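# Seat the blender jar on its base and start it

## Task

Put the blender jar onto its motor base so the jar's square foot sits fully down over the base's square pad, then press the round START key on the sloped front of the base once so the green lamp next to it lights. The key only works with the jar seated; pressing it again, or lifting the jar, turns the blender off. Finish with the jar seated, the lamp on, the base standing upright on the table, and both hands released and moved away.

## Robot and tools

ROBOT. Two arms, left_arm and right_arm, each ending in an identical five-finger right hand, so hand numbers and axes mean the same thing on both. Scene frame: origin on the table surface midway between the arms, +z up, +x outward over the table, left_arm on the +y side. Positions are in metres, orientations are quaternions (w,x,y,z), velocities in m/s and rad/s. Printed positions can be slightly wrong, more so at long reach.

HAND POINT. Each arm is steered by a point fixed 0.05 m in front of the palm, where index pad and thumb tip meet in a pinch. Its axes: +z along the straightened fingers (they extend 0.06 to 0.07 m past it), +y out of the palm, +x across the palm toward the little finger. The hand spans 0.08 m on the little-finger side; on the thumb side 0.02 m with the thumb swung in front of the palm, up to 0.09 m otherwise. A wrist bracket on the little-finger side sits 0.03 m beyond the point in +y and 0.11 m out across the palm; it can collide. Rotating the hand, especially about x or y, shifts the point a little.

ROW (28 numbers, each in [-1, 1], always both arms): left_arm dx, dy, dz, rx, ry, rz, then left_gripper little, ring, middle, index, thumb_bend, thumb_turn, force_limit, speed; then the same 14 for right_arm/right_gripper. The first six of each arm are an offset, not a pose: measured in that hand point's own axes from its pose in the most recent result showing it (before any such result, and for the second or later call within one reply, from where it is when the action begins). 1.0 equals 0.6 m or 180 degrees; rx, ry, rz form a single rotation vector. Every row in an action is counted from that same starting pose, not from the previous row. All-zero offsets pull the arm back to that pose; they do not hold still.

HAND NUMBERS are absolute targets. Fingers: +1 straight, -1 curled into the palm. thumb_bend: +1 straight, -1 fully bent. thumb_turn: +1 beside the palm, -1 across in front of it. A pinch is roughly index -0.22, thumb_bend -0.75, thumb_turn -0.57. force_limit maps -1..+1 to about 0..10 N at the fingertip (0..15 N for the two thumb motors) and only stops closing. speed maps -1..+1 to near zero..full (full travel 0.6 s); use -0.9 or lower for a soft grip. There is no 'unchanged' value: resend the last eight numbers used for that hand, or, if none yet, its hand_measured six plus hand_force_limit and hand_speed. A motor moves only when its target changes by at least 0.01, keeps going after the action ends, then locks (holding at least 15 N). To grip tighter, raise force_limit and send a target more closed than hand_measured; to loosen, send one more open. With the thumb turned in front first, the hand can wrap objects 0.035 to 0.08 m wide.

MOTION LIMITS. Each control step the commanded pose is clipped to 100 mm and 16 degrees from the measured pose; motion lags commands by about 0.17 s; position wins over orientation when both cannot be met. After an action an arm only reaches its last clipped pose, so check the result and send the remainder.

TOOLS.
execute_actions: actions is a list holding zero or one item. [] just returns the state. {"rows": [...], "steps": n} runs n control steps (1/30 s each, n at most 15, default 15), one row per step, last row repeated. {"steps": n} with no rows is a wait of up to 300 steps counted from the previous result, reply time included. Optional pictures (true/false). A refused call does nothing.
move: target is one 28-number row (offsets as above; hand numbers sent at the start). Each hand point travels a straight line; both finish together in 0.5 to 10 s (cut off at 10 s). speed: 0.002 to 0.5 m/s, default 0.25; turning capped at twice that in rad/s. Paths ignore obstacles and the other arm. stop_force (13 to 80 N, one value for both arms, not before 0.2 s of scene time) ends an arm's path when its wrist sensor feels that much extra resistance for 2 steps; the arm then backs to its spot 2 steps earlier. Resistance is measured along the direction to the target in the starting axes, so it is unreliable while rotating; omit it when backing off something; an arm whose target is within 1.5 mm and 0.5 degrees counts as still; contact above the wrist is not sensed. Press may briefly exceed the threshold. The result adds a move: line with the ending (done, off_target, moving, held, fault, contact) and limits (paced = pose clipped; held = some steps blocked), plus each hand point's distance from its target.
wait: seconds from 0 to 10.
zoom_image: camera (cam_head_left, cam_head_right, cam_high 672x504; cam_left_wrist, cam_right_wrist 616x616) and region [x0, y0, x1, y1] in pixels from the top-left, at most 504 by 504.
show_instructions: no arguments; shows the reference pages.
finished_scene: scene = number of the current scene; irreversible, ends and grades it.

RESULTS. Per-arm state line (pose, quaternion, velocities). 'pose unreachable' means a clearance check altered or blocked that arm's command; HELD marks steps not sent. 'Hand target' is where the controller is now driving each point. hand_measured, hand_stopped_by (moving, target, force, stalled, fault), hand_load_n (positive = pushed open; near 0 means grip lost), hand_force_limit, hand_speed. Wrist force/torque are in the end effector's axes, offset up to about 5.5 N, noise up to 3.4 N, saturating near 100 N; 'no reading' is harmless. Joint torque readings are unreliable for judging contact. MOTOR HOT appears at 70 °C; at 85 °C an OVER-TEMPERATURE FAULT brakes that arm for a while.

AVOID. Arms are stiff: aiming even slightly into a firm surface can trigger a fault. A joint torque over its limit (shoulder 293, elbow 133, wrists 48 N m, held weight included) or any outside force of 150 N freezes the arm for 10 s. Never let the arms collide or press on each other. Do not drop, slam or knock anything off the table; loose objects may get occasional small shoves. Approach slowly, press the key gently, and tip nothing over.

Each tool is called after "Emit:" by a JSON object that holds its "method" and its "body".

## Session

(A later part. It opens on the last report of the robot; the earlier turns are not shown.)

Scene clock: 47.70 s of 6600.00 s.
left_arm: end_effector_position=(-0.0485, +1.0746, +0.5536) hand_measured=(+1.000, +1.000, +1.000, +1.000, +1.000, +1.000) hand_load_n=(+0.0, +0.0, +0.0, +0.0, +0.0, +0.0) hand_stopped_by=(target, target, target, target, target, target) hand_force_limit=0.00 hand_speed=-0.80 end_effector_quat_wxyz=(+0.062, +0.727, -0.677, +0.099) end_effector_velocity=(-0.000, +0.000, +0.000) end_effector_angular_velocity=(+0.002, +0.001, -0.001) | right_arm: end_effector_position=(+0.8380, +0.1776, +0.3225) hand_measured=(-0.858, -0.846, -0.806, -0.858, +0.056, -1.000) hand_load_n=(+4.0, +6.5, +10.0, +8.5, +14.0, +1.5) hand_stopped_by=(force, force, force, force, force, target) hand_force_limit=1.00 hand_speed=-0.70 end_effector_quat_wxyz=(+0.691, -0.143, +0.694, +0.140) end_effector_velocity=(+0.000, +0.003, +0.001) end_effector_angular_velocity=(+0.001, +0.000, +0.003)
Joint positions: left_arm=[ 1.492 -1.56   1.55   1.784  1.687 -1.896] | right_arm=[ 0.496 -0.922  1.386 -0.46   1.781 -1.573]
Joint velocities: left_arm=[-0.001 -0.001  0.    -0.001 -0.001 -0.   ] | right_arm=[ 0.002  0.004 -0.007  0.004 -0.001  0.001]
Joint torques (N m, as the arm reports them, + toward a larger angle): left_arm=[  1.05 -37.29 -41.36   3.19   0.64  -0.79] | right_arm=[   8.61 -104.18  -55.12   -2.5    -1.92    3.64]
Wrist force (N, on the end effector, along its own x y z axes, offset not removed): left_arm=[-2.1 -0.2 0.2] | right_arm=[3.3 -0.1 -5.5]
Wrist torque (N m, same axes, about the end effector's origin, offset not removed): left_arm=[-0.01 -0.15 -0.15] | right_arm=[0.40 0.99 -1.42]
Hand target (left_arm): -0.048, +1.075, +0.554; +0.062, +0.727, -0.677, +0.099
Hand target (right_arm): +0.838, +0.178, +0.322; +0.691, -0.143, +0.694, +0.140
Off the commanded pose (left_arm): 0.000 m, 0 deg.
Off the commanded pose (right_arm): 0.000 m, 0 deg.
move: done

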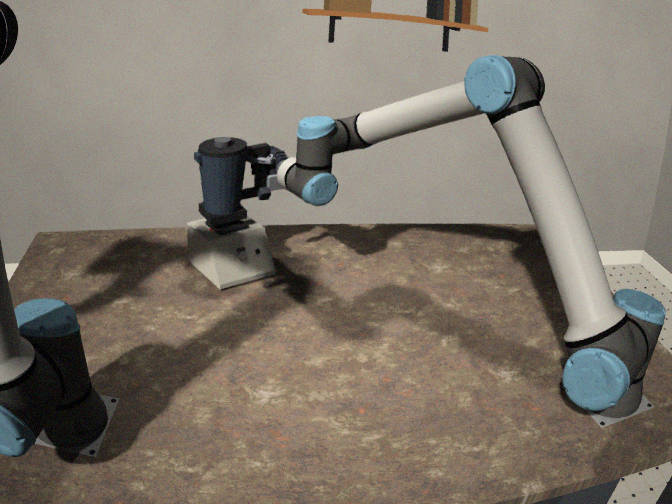

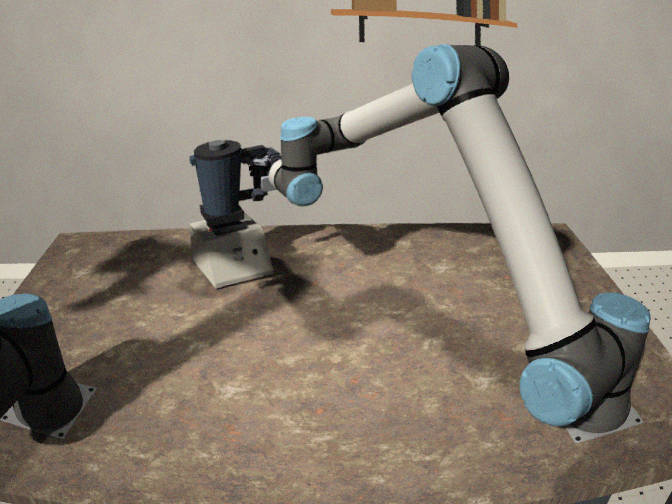

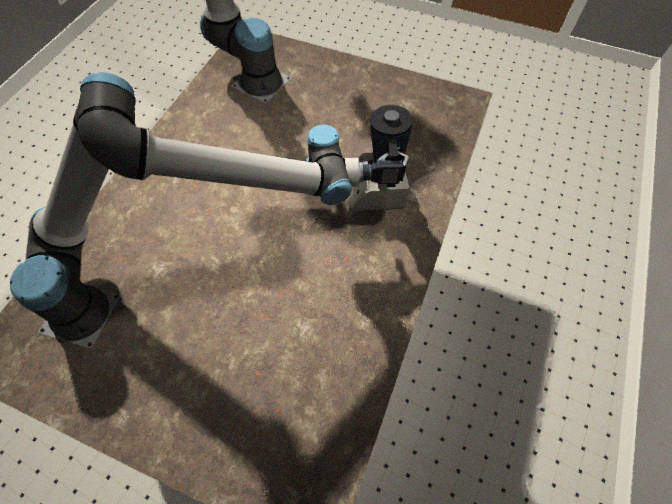

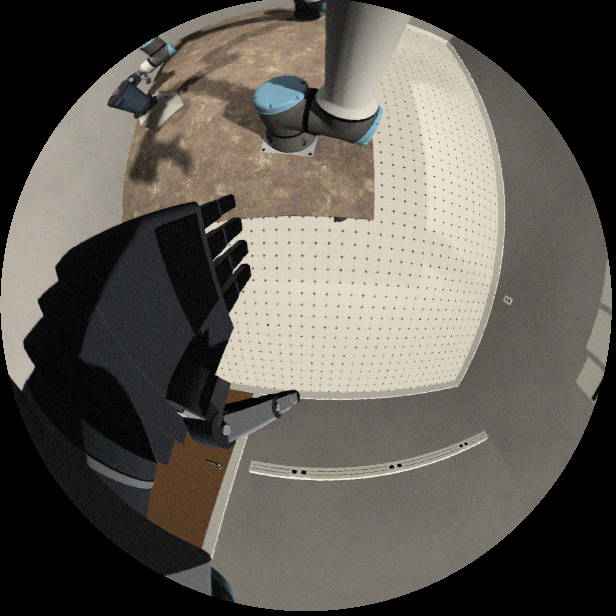

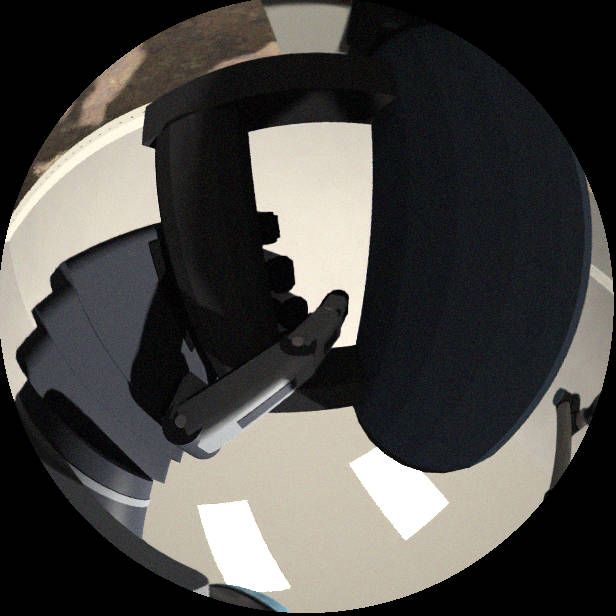

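Emit:
{"method": "move", "body": {"target": [0,0,0,0,0,0,1,1,1,1,1,1,0,-0.8, 0.03,-0.009,0.0045,-0.025,0,0,-0.98,-0.98,-0.98,-0.98,-1,-1,1,-0.7], "speed": 0.04}}

Emit:
{"method": "zoom_image", "body": {"camera": "cam_head_left", "region": [195, 195, 265, 245]}}

Emit:
{"method": "zoom_image", "body": {"camera": "cam_head_right", "region": [195, 195, 265, 245]}}

Emit:
{"method": "zoom_image", "body": {"camera": "cam_left_wrist", "region": [120, 80, 190, 135]}}

Emit:
{"method": "zoom_image", "body": {"camera": "cam_high", "region": [330, 95, 440, 215]}}

Scene clock: 53.47 s of 6600.00 s.
left_arm: end_effector_position=(-0.0485, +1.0746, +0.5536) hand_measured=(+1.000, +1.000, +1.000, +1.000, +1.000, +1.000) hand_load_n=(+0.0, +0.0, +0.0, +0.0, +0.0, +0.0) hand_stopped_by=(target, target, target, target, target, target) hand_force_limit=0.00 hand_speed=-0.80 end_effector_quat_wxyz=(+0.062, +0.727, -0.677, +0.099) end_effector_velocity=(-0.000, -0.000, -0.000) end_effector_angular_velocity=(-0.000, +0.001, +0.001) | right_arm: end_effector_position=(+0.8426, +0.1737, +0.3049) hand_measured=(-0.858, -0.846, -0.806, -0.860, +0.056, -1.000) hand_load_n=(+2.0, +3.0, +10.5, +2.0, +13.5, +2.0) hand_stopped_by=(force, force, force, force, force, target) hand_force_limit=1.00 hand_speed=-0.70 end_effector_quat_wxyz=(+0.685, -0.169, +0.688, +0.167) end_effector_velocity=(-0.000, -0.000, -0.002) end_effector_angular_velocity=(+0.000, -0.000, +0.011)
Joint positions: left_arm=[ 1.492 -1.56   1.55   1.784  1.687 -1.896] | right_arm=[ 0.466 -0.912  1.403 -0.487  1.673 -1.573]
Joint velocities: left_arm=[ 0.  0.  0. -0. -0. -0.] | right_arm=[-0.003  0.001  0.003 -0.004 -0.014  0.   ]
Joint torques (N m, as the arm reports them, + toward a larger angle): left_arm=[  1.54 -38.98 -41.85   3.46   0.75  -0.19] | right_arm=[-10.85 -91.21 -31.74  -5.21  -3.17   1.4 ]
Wrist force (N, on the end effector, along its own x y z axes, offset not removed): left_arm=[-2.2 2.2 -1.9] | right_arm=[5.0 -2.4 1.6]
Wrist torque (N m, same axes, about the end effector's origin, offset not removed): left_arm=[0.49 0.03 -0.07] | right_arm=[0.17 -0.27 -0.20]
Hand target (left_arm): -0.048, +1.075, +0.554; +0.062, +0.727, -0.677, +0.099
Hand target (right_arm): +0.843, +0.174, +0.305; +0.685, -0.170, +0.688, +0.167
Off the commanded pose (left_arm): 0.000 m, 0 deg.
Off the commanded pose (right_arm): 0.000 m, 0 deg.
After step 90, 1.47 s passed at rest.
move: done

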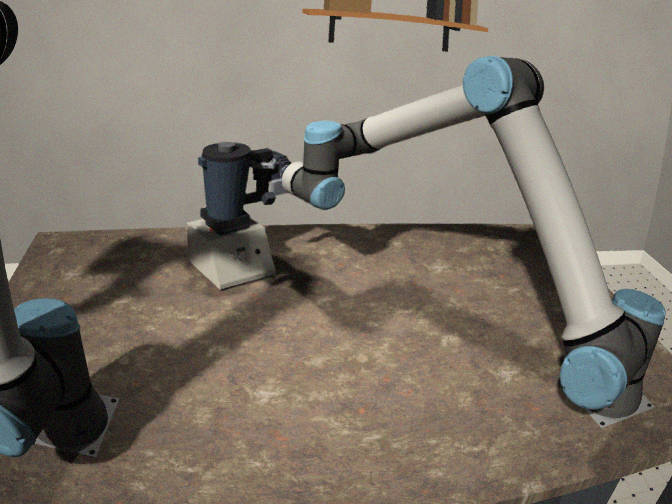

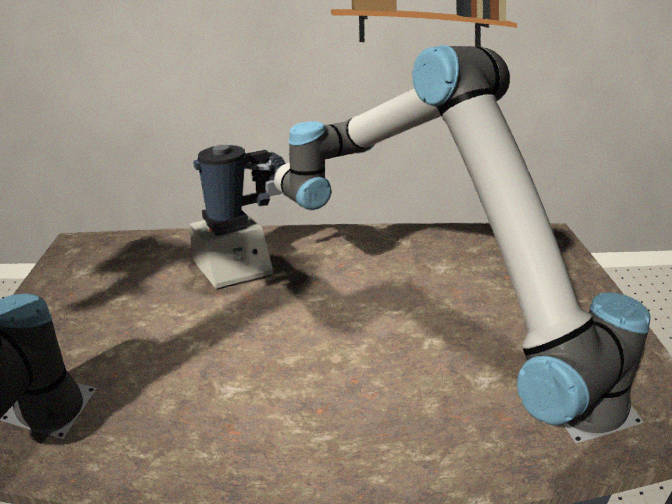

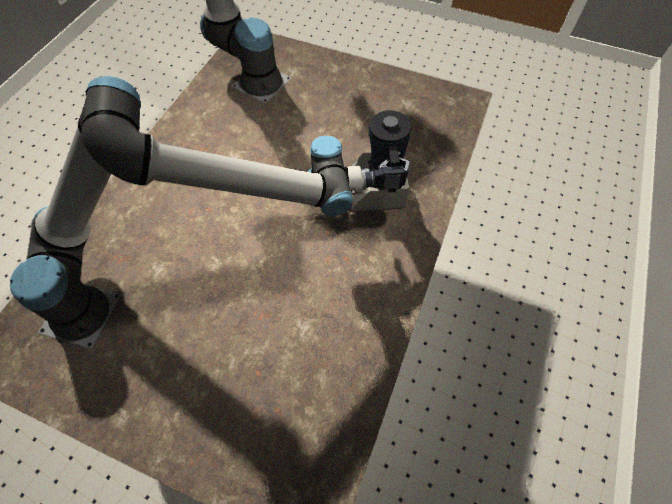

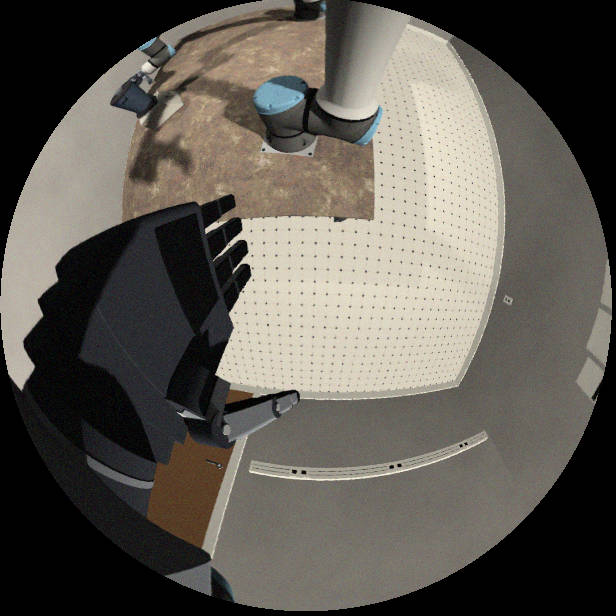

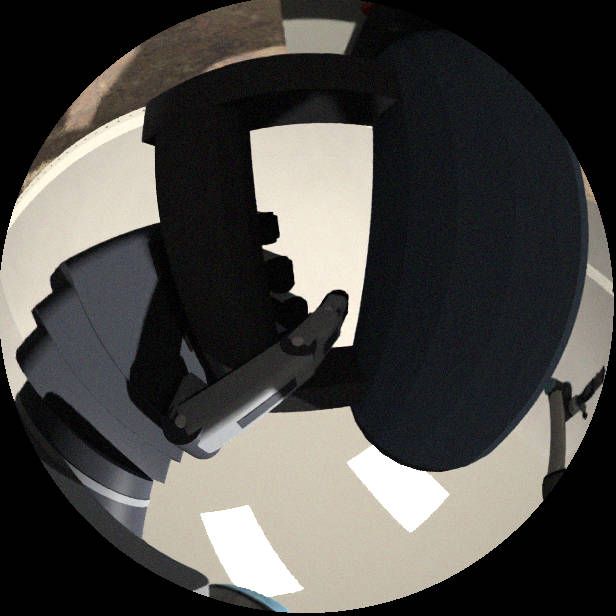

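Region (195, 195, 265, 245) of cam_head_left's 672x504 image, scaled by 7.200, with more detail than that image has; it fills the top 360 rows of this view, and the rest is white.

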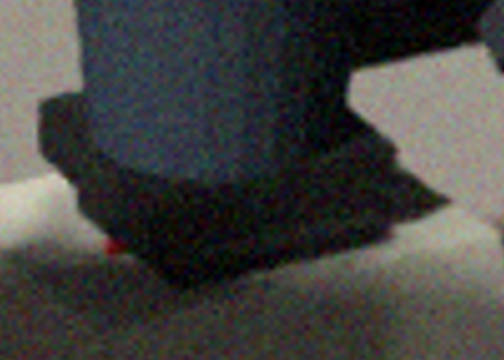

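Region (195, 195, 265, 245) of cam_head_right's 672x504 image, scaled by 7.200, with more detail than that image has; it fills the top 360 rows of this view, and the rest is white.

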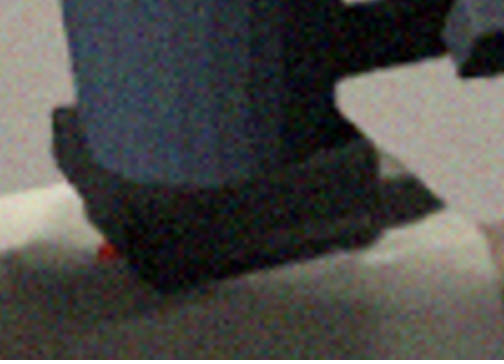

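Region (120, 80, 190, 135) of cam_left_wrist's 616x616 image, scaled by 7.200, with more detail than that image has; it fills the top 396 rows of this view, and the rest is white.

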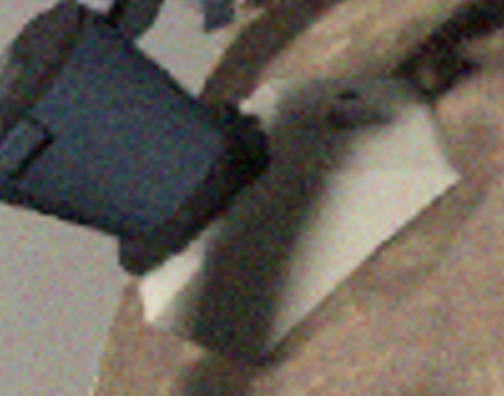

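Region (330, 95, 440, 215) of cam_high's 672x504 image, scaled by 4.200, with more detail than that image has; it fills the left 462 columns of this view, and the rest is white.

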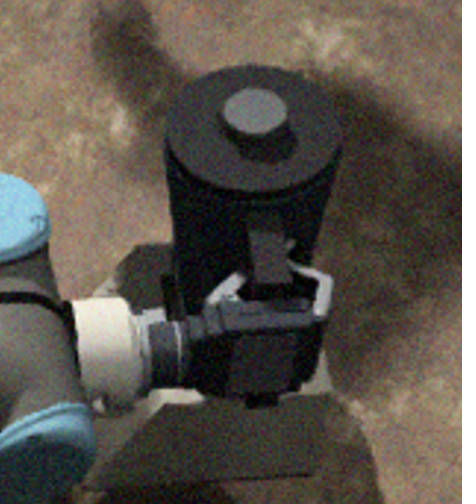

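Emit:
{"method": "move", "body": {"target": [0,0,0,0,0,0,1,1,1,1,1,1,0,-0.8, -0.013,0,0,0,0,0,-0.98,-0.98,-0.98,-0.98,-1,-1,1,-0.7], "speed": 0.03}}

Emit:
{"method": "move", "body": {"target": [0.799,-0.95,0.836,0.238,-0.069,0.848,1,1,1,1,1,1,0,-0.8, 0,0.0095,-0.0326,0,0,0,-0.98,-0.98,-0.98,-0.98,-1,-1,1,-0.7], "speed": 0.45}}

Scene clock: 67.97 s of 6600.00 s.
left_arm: end_effector_position=(-0.0485, +1.0746, +0.5536) hand_measured=(+1.000, +1.000, +1.000, +1.000, +1.000, +1.000) hand_load_n=(+0.0, +0.0, +0.0, +0.0, +0.0, +0.0) hand_stopped_by=(target, target, target, target, target, target) hand_force_limit=0.00 hand_speed=-0.80 end_effector_quat_wxyz=(+0.062, +0.727, -0.677, +0.099) end_effector_velocity=(+0.000, +0.001, +0.000) end_effector_angular_velocity=(+0.003, +0.000, -0.001) | right_arm: end_effector_position=(+0.8426, +0.1737, +0.3123) hand_measured=(-0.858, -0.846, -0.806, -0.860, +0.056, -1.000) hand_load_n=(+1.5, +3.5, +10.5, +4.0, +13.5, +1.5) hand_stopped_by=(force, force, force, force, force, target) hand_force_limit=1.00 hand_speed=-0.70 end_effector_quat_wxyz=(+0.685, -0.169, +0.688, +0.167) end_effector_velocity=(-0.002, +0.003, +0.002) end_effector_angular_velocity=(-0.000, +0.000, +0.002)
Joint positions: left_arm=[ 1.492 -1.56   1.55   1.784  1.687 -1.896] | right_arm=[ 0.466 -0.918  1.399 -0.476  1.673 -1.573]
Joint velocities: left_arm=[-0.001  0.    -0.001 -0.002 -0.001  0.   ] | right_arm=[ 0.003 -0.001 -0.003  0.004  0.001  0.   ]
Joint torques (N m, as the arm reports them, + toward a larger angle): left_arm=[  6.56 -38.9  -41.03   3.43   0.96  -0.46] | right_arm=[   8.54 -121.17  -53.78   -2.31    2.81    2.46]
Wrist force (N, on the end effector, along its own x y z axes, offset not removed): left_arm=[-4.7 1.4 -0.3] | right_arm=[4.6 -1.1 -0.7]
Wrist torque (N m, same axes, about the end effector's origin, offset not removed): left_arm=[0.20 0.29 -0.27] | right_arm=[-0.03 0.66 -1.38]
Hand target (left_arm): -0.048, +1.075, +0.554; +0.062, +0.727, -0.677, +0.099
Hand target (right_arm): +0.843, +0.174, +0.313; +0.685, -0.169, +0.688, +0.167
Off the commanded pose (left_arm): 0.000 m, 0 deg.
Off the commanded pose (right_arm): 0.000 m, 0 deg.
After step 90, 10.73 s passed at rest.
move: done

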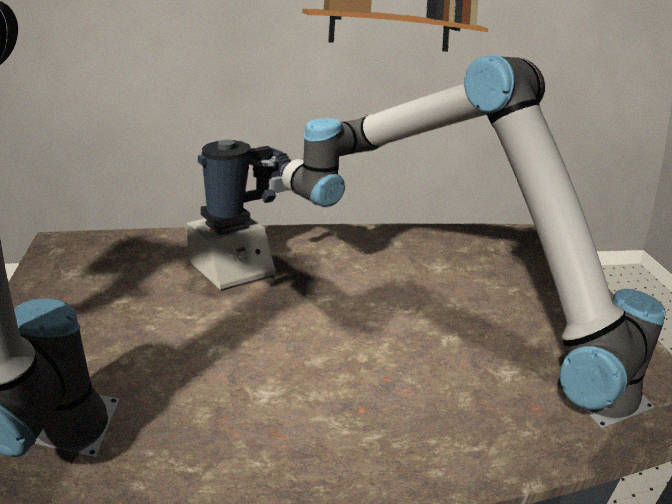

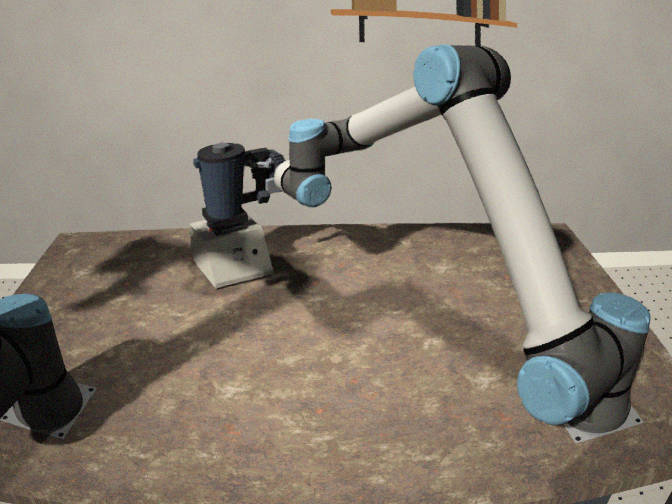

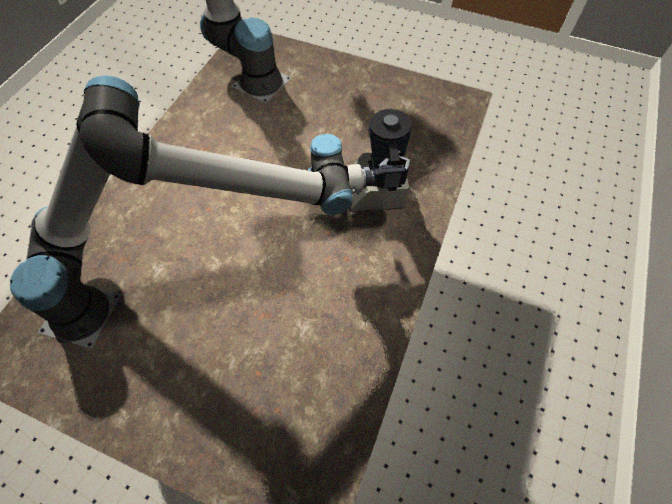

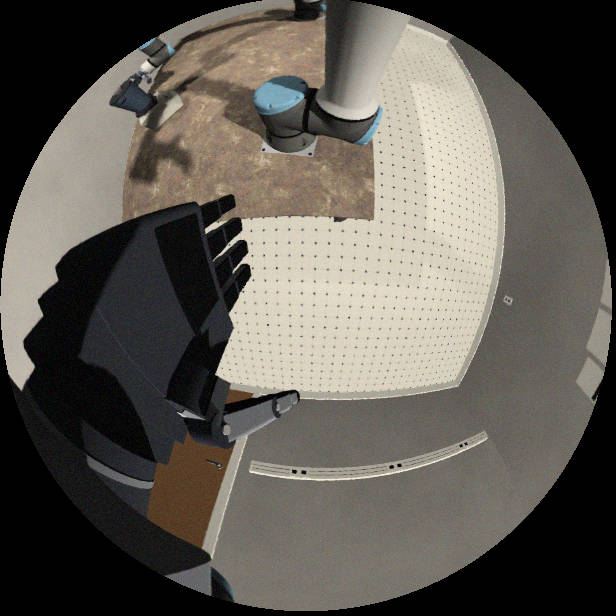

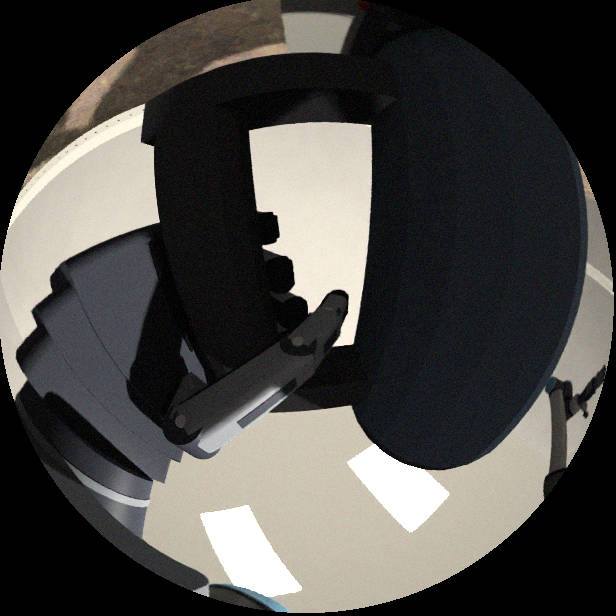

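Scene clock: 71.87 s of 6600.00 s.
left_arm: end_effector_position=(+0.5807, +0.5383, +0.2012) hand_measured=(+1.000, +1.000, +1.000, +1.000, +1.000, +1.000) hand_load_n=(+0.0, +0.0, +0.0, +0.0, +0.0, +0.0) hand_stopped_by=(target, target, target, target, target, target) hand_force_limit=0.00 hand_speed=-0.80 end_effector_quat_wxyz=(+0.328, +0.482, +0.788, -0.201) end_effector_velocity=(+0.002, -0.000, -0.001) end_effector_angular_velocity=(+0.000, -0.003, -0.005) | right_arm: end_effector_position=(+0.8226, +0.1697, +0.3124) hand_measured=(-0.858, -0.846, -0.806, -0.860, +0.056, -1.000) hand_load_n=(+1.5, +3.5, +10.5, +4.0, +13.5, +1.5) hand_stopped_by=(force, force, force, force, force, target) hand_force_limit=1.00 hand_speed=-0.70 end_effector_quat_wxyz=(+0.685, -0.169, +0.688, +0.167) end_effector_velocity=(+0.001, -0.001, +0.001) end_effector_angular_velocity=(+0.001, -0.000, -0.001)
Joint positions: left_arm=[-0.067 -1.557  2.236  0.302  2.13  -0.9  ] | right_arm=[ 0.474 -0.943  1.442 -0.495  1.682 -1.573]
Joint velocities: left_arm=[ 0.003  0.006 -0.003 -0.001  0.004  0.008] | right_arm=[-0.001 -0.001 -0.     0.    -0.     0.001]
Joint torques (N m, as the arm reports them, + toward a larger angle): left_arm=[ 21.21 -11.54 -39.27   1.26   3.41   2.81] | right_arm=[   7.43 -121.39  -38.59   -7.23    2.84    3.78]
Wrist force (N, on the end effector, along its own x y z axes, offset not removed): left_arm=[-4.4 3.8 0.4] | right_arm=[6.1 -0.7 -3.7]
Wrist torque (N m, same axes, about the end effector's origin, offset not removed): left_arm=[0.55 0.19 -0.18] | right_arm=[0.22 0.35 -1.09]
Hand target (left_arm): +0.581, +0.538, +0.201; +0.328, +0.482, +0.787, -0.201
Hand target (right_arm): +0.823, +0.170, +0.312; +0.685, -0.169, +0.688, +0.167
Off the commanded pose (left_arm): 0.002 m, 0 deg.
Off the commanded pose (right_arm): 0.000 m, 0 deg.
move: done

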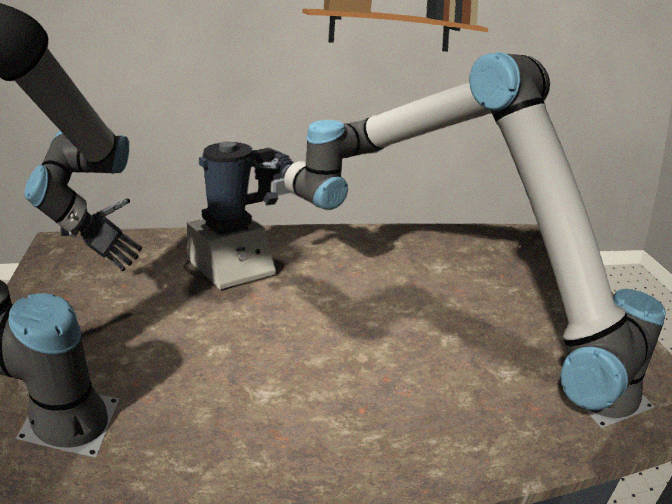

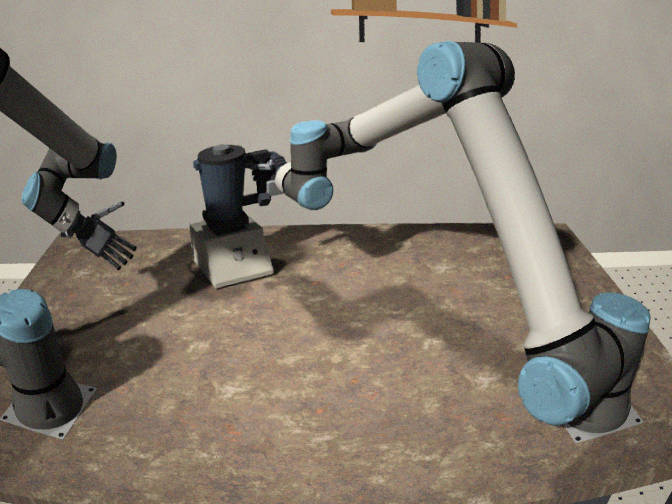

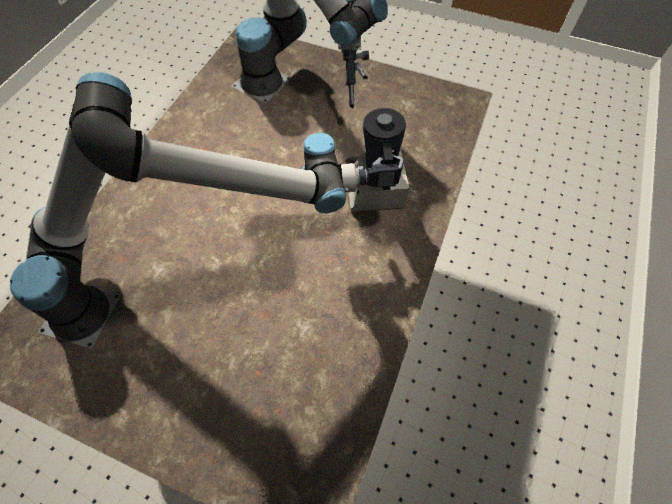

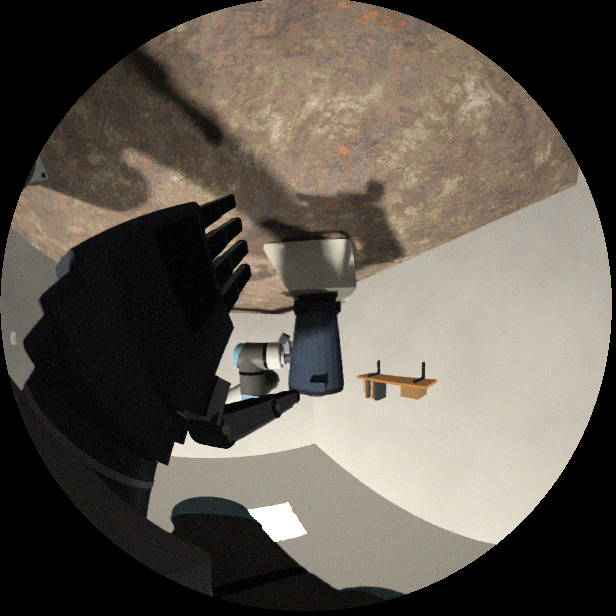

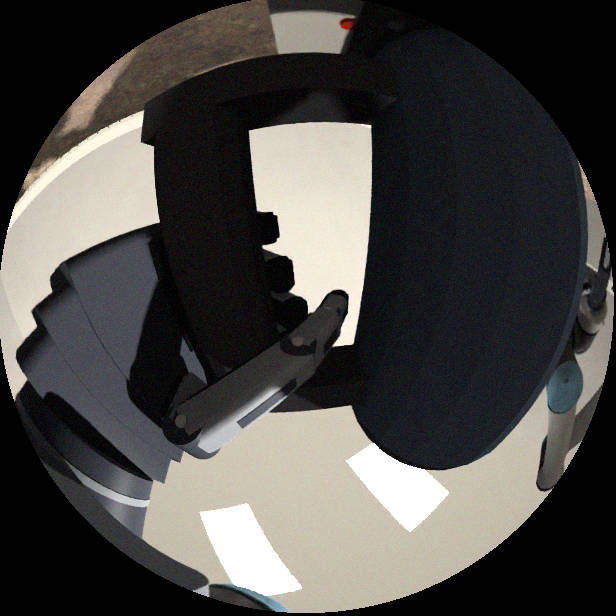

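Emit:
{"method": "execute_actions", "body": {"actions": []}}

Scene clock: 78.97 s of 6600.00 s.
left_arm: end_effector_position=(+0.5809, +0.5382, +0.2011) hand_measured=(+1.000, +1.000, +1.000, +1.000, +1.000, +1.000) hand_load_n=(+0.0, +0.0, +0.0, +0.0, +0.0, +0.0) hand_stopped_by=(target, target, target, target, target, target) hand_force_limit=0.00 hand_speed=-0.80 end_effector_quat_wxyz=(+0.328, +0.482, +0.787, -0.201) end_effector_velocity=(+0.000, +0.000, -0.000) end_effector_angular_velocity=(+0.002, -0.001, +0.001) | right_arm: end_effector_position=(+0.8226, +0.1697, +0.3124) hand_measured=(-0.858, -0.846, -0.806, -0.860, +0.056, -1.000) hand_load_n=(+1.5, +3.5, +10.5, +4.0, +13.5, +1.5) hand_stopped_by=(force, force, force, force, force, target) hand_force_limit=1.00 hand_speed=-0.70 end_effector_quat_wxyz=(+0.685, -0.169, +0.688, +0.167) end_effector_velocity=(+0.000, -0.000, -0.000) end_effector_angular_velocity=(+0.002, +0.000, +0.000)
Joint positions: left_arm=[-0.067 -1.556  2.235  0.302  2.13  -0.899] | right_arm=[ 0.474 -0.943  1.442 -0.495  1.682 -1.573]
Joint velocities: left_arm=[-0.     0.    -0.    -0.    -0.002  0.   ] | right_arm=[ 0.     0.     0.    -0.001  0.     0.002]
Joint torques (N m, as the arm reports them, + toward a larger angle): left_arm=[ 23.1  -14.32 -39.8    3.84   3.35   3.02] | right_arm=[   7.35 -121.05  -39.32   -6.92    2.73    3.52]
Wrist force (N, on the end effector, along its own x y z axes, offset not removed): left_arm=[-1.5 1.2 0.4] | right_arm=[2.4 -0.7 4.1]
Wrist torque (N m, same axes, about the end effector's origin, offset not removed): left_arm=[0.15 -0.23 -0.07] | right_arm=[-0.29 0.56 -1.15]
Hand target (left_arm): +0.581, +0.538, +0.201; +0.328, +0.482, +0.787, -0.201
Hand target (right_arm): +0.823, +0.170, +0.312; +0.685, -0.169, +0.688, +0.167
Off the commanded pose (left_arm): 0.002 m, 0 deg.
Off the commanded pose (right_arm): 0.000 m, 0 deg.
Steps of this call (steps 1 to 90: nothing new was sent; then 4.10 s passed at rest). Readings (end_effector_position | what the end effector reports):
1: left_arm (+0.5808, +0.5383, +0.2011) | right_arm (+0.8226, +0.1697, +0.3124) | left_arm hand_measured=(+1.000, +1.000, +1.000, +1.000, +1.000, +1.000) hand_load_n=(+0.0, +0.0, +0.0, +0.0, +0.0, +0.0) hand_stopped_by=(target, target, target, target, target, target) hand_force_limit=0.00 hand_speed=-0.80 | right_arm hand_measured=(-0.858, -0.846, -0.806, -0.860, +0.056, -1.000) hand_load_n=(+1.5, +3.5, +10.5, +4.0, +13.5, +1.5) hand_stopped_by=(force, force, force, force, force, target) hand_force_limit=1.00 hand_speed=-0.70
2: left_arm (+0.5808, +0.5382, +0.2011) | right_arm (+0.8226, +0.1697, +0.3124) | left_arm hand_measured=(+1.000, +1.000, +1.000, +1.000, +1.000, +1.000) hand_load_n=(+0.0, +0.0, +0.0, +0.0, +0.0, +0.0) hand_stopped_by=(target, target, target, target, target, target) hand_force_limit=0.00 hand_speed=-0.80 | right_arm hand_measured=(-0.858, -0.846, -0.806, -0.860, +0.056, -1.000) hand_load_n=(+1.5, +3.5, +10.5, +4.0, +13.5, +1.5) hand_stopped_by=(force, force, force, force, force, target) hand_force_limit=1.00 hand_speed=-0.70
4: left_arm (+0.5809, +0.5382, +0.2011) | right_arm (+0.8226, +0.1697, +0.3124) | left_arm hand_measured=(+1.000, +1.000, +1.000, +1.000, +1.000, +1.000) hand_load_n=(+0.0, +0.0, +0.0, +0.0, +0.0, +0.0) hand_stopped_by=(target, target, target, target, target, target) hand_force_limit=0.00 hand_speed=-0.80 | right_arm hand_measured=(-0.858, -0.846, -0.806, -0.860, +0.056, -1.000) hand_load_n=(+1.5, +3.5, +10.5, +4.0, +13.5, +1.5) hand_stopped_by=(force, force, force, force, force, target) hand_force_limit=1.00 hand_speed=-0.70
8: left_arm (+0.5809, +0.5382, +0.2011) | right_arm (+0.8226, +0.1697, +0.3124) | left_arm hand_measured=(+1.000, +1.000, +1.000, +1.000, +1.000, +1.000) hand_load_n=(+0.0, +0.0, +0.0, +0.0, +0.0, +0.0) hand_stopped_by=(target, target, target, target, target, target) hand_force_limit=0.00 hand_speed=-0.80 | right_arm hand_measured=(-0.858, -0.846, -0.806, -0.860, +0.056, -1.000) hand_load_n=(+1.5, +3.5, +10.5, +4.0, +13.5, +1.5) hand_stopped_by=(force, force, force, force, force, target) hand_force_limit=1.00 hand_speed=-0.70
90: the state above

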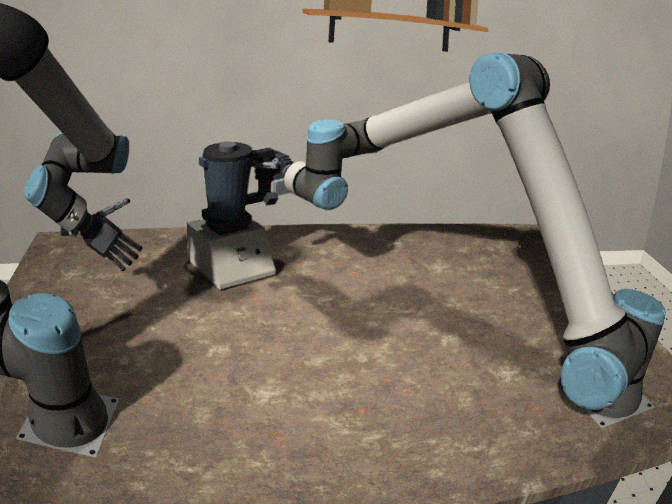

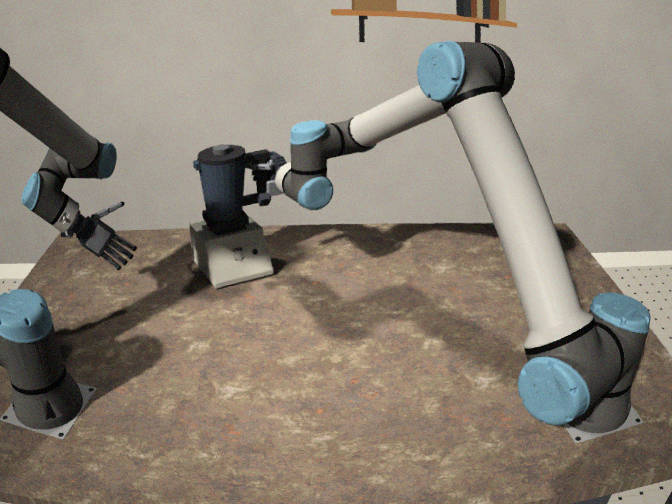

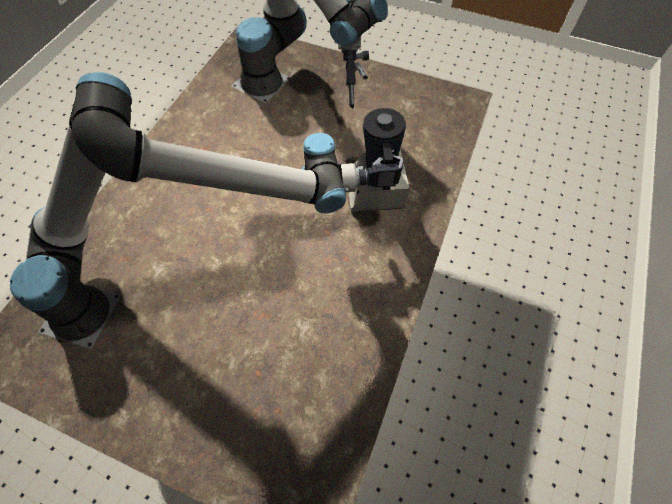

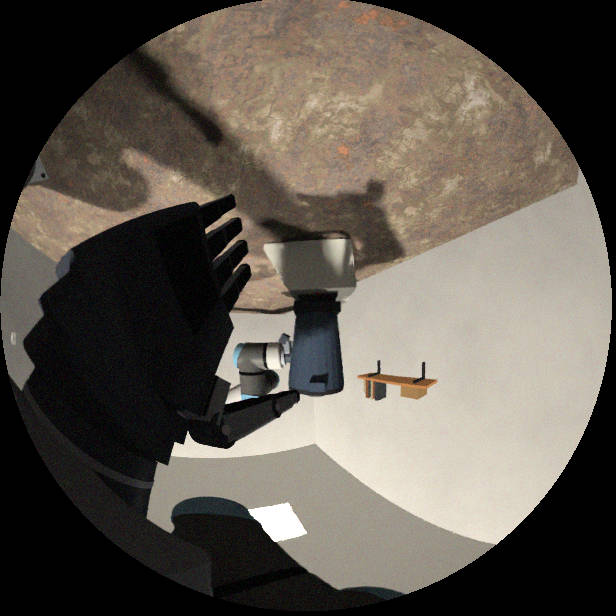

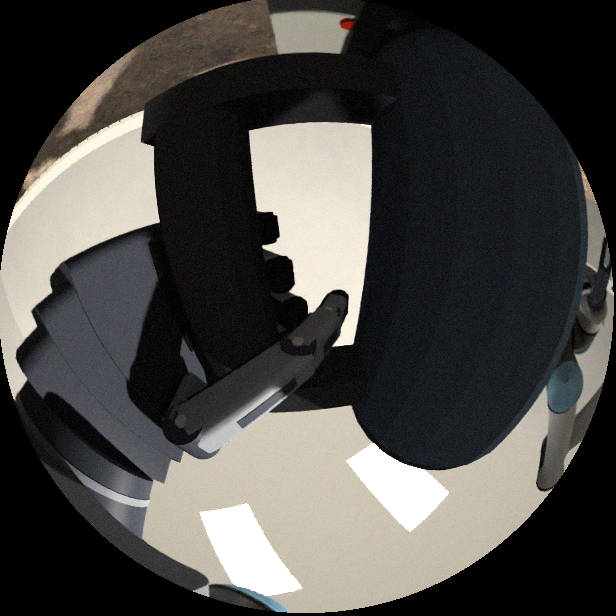

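Emit:
{"method": "zoom_image", "body": {"camera": "cam_left_wrist", "region": [255, 225, 375, 345]}}

Emit:
{"method": "zoom_image", "body": {"camera": "cam_head_left", "region": [175, 135, 295, 295]}}

Emit:
{"method": "zoom_image", "body": {"camera": "cam_high", "region": [330, 95, 450, 225]}}

Region (255, 225, 375, 345) of cam_left_wrist's 616x616 image, scaled by 4.200, with more detail than that image has.

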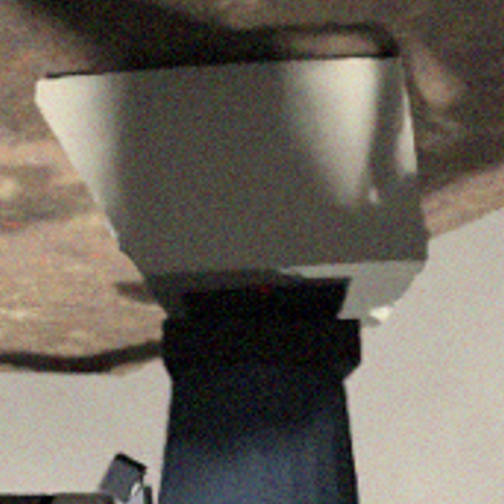

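Region (175, 135, 295, 295) of cam_head_left's 672x504 image, scaled by 3.150, with more detail than that image has; it fills the left 378 columns of this view, and the rest is white.

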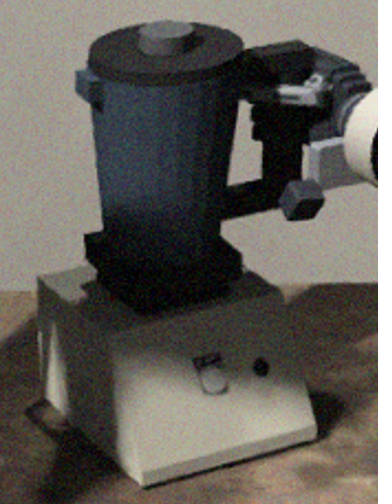

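Region (330, 95, 450, 225) of cam_high's 672x504 image, scaled by 3.877, with more detail than that image has; it fills the left 465 columns of this view, and the rest is white.

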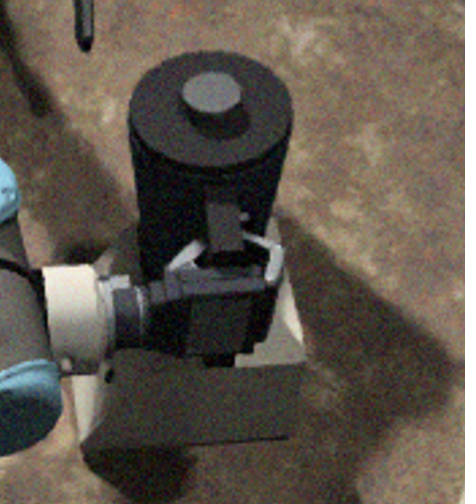

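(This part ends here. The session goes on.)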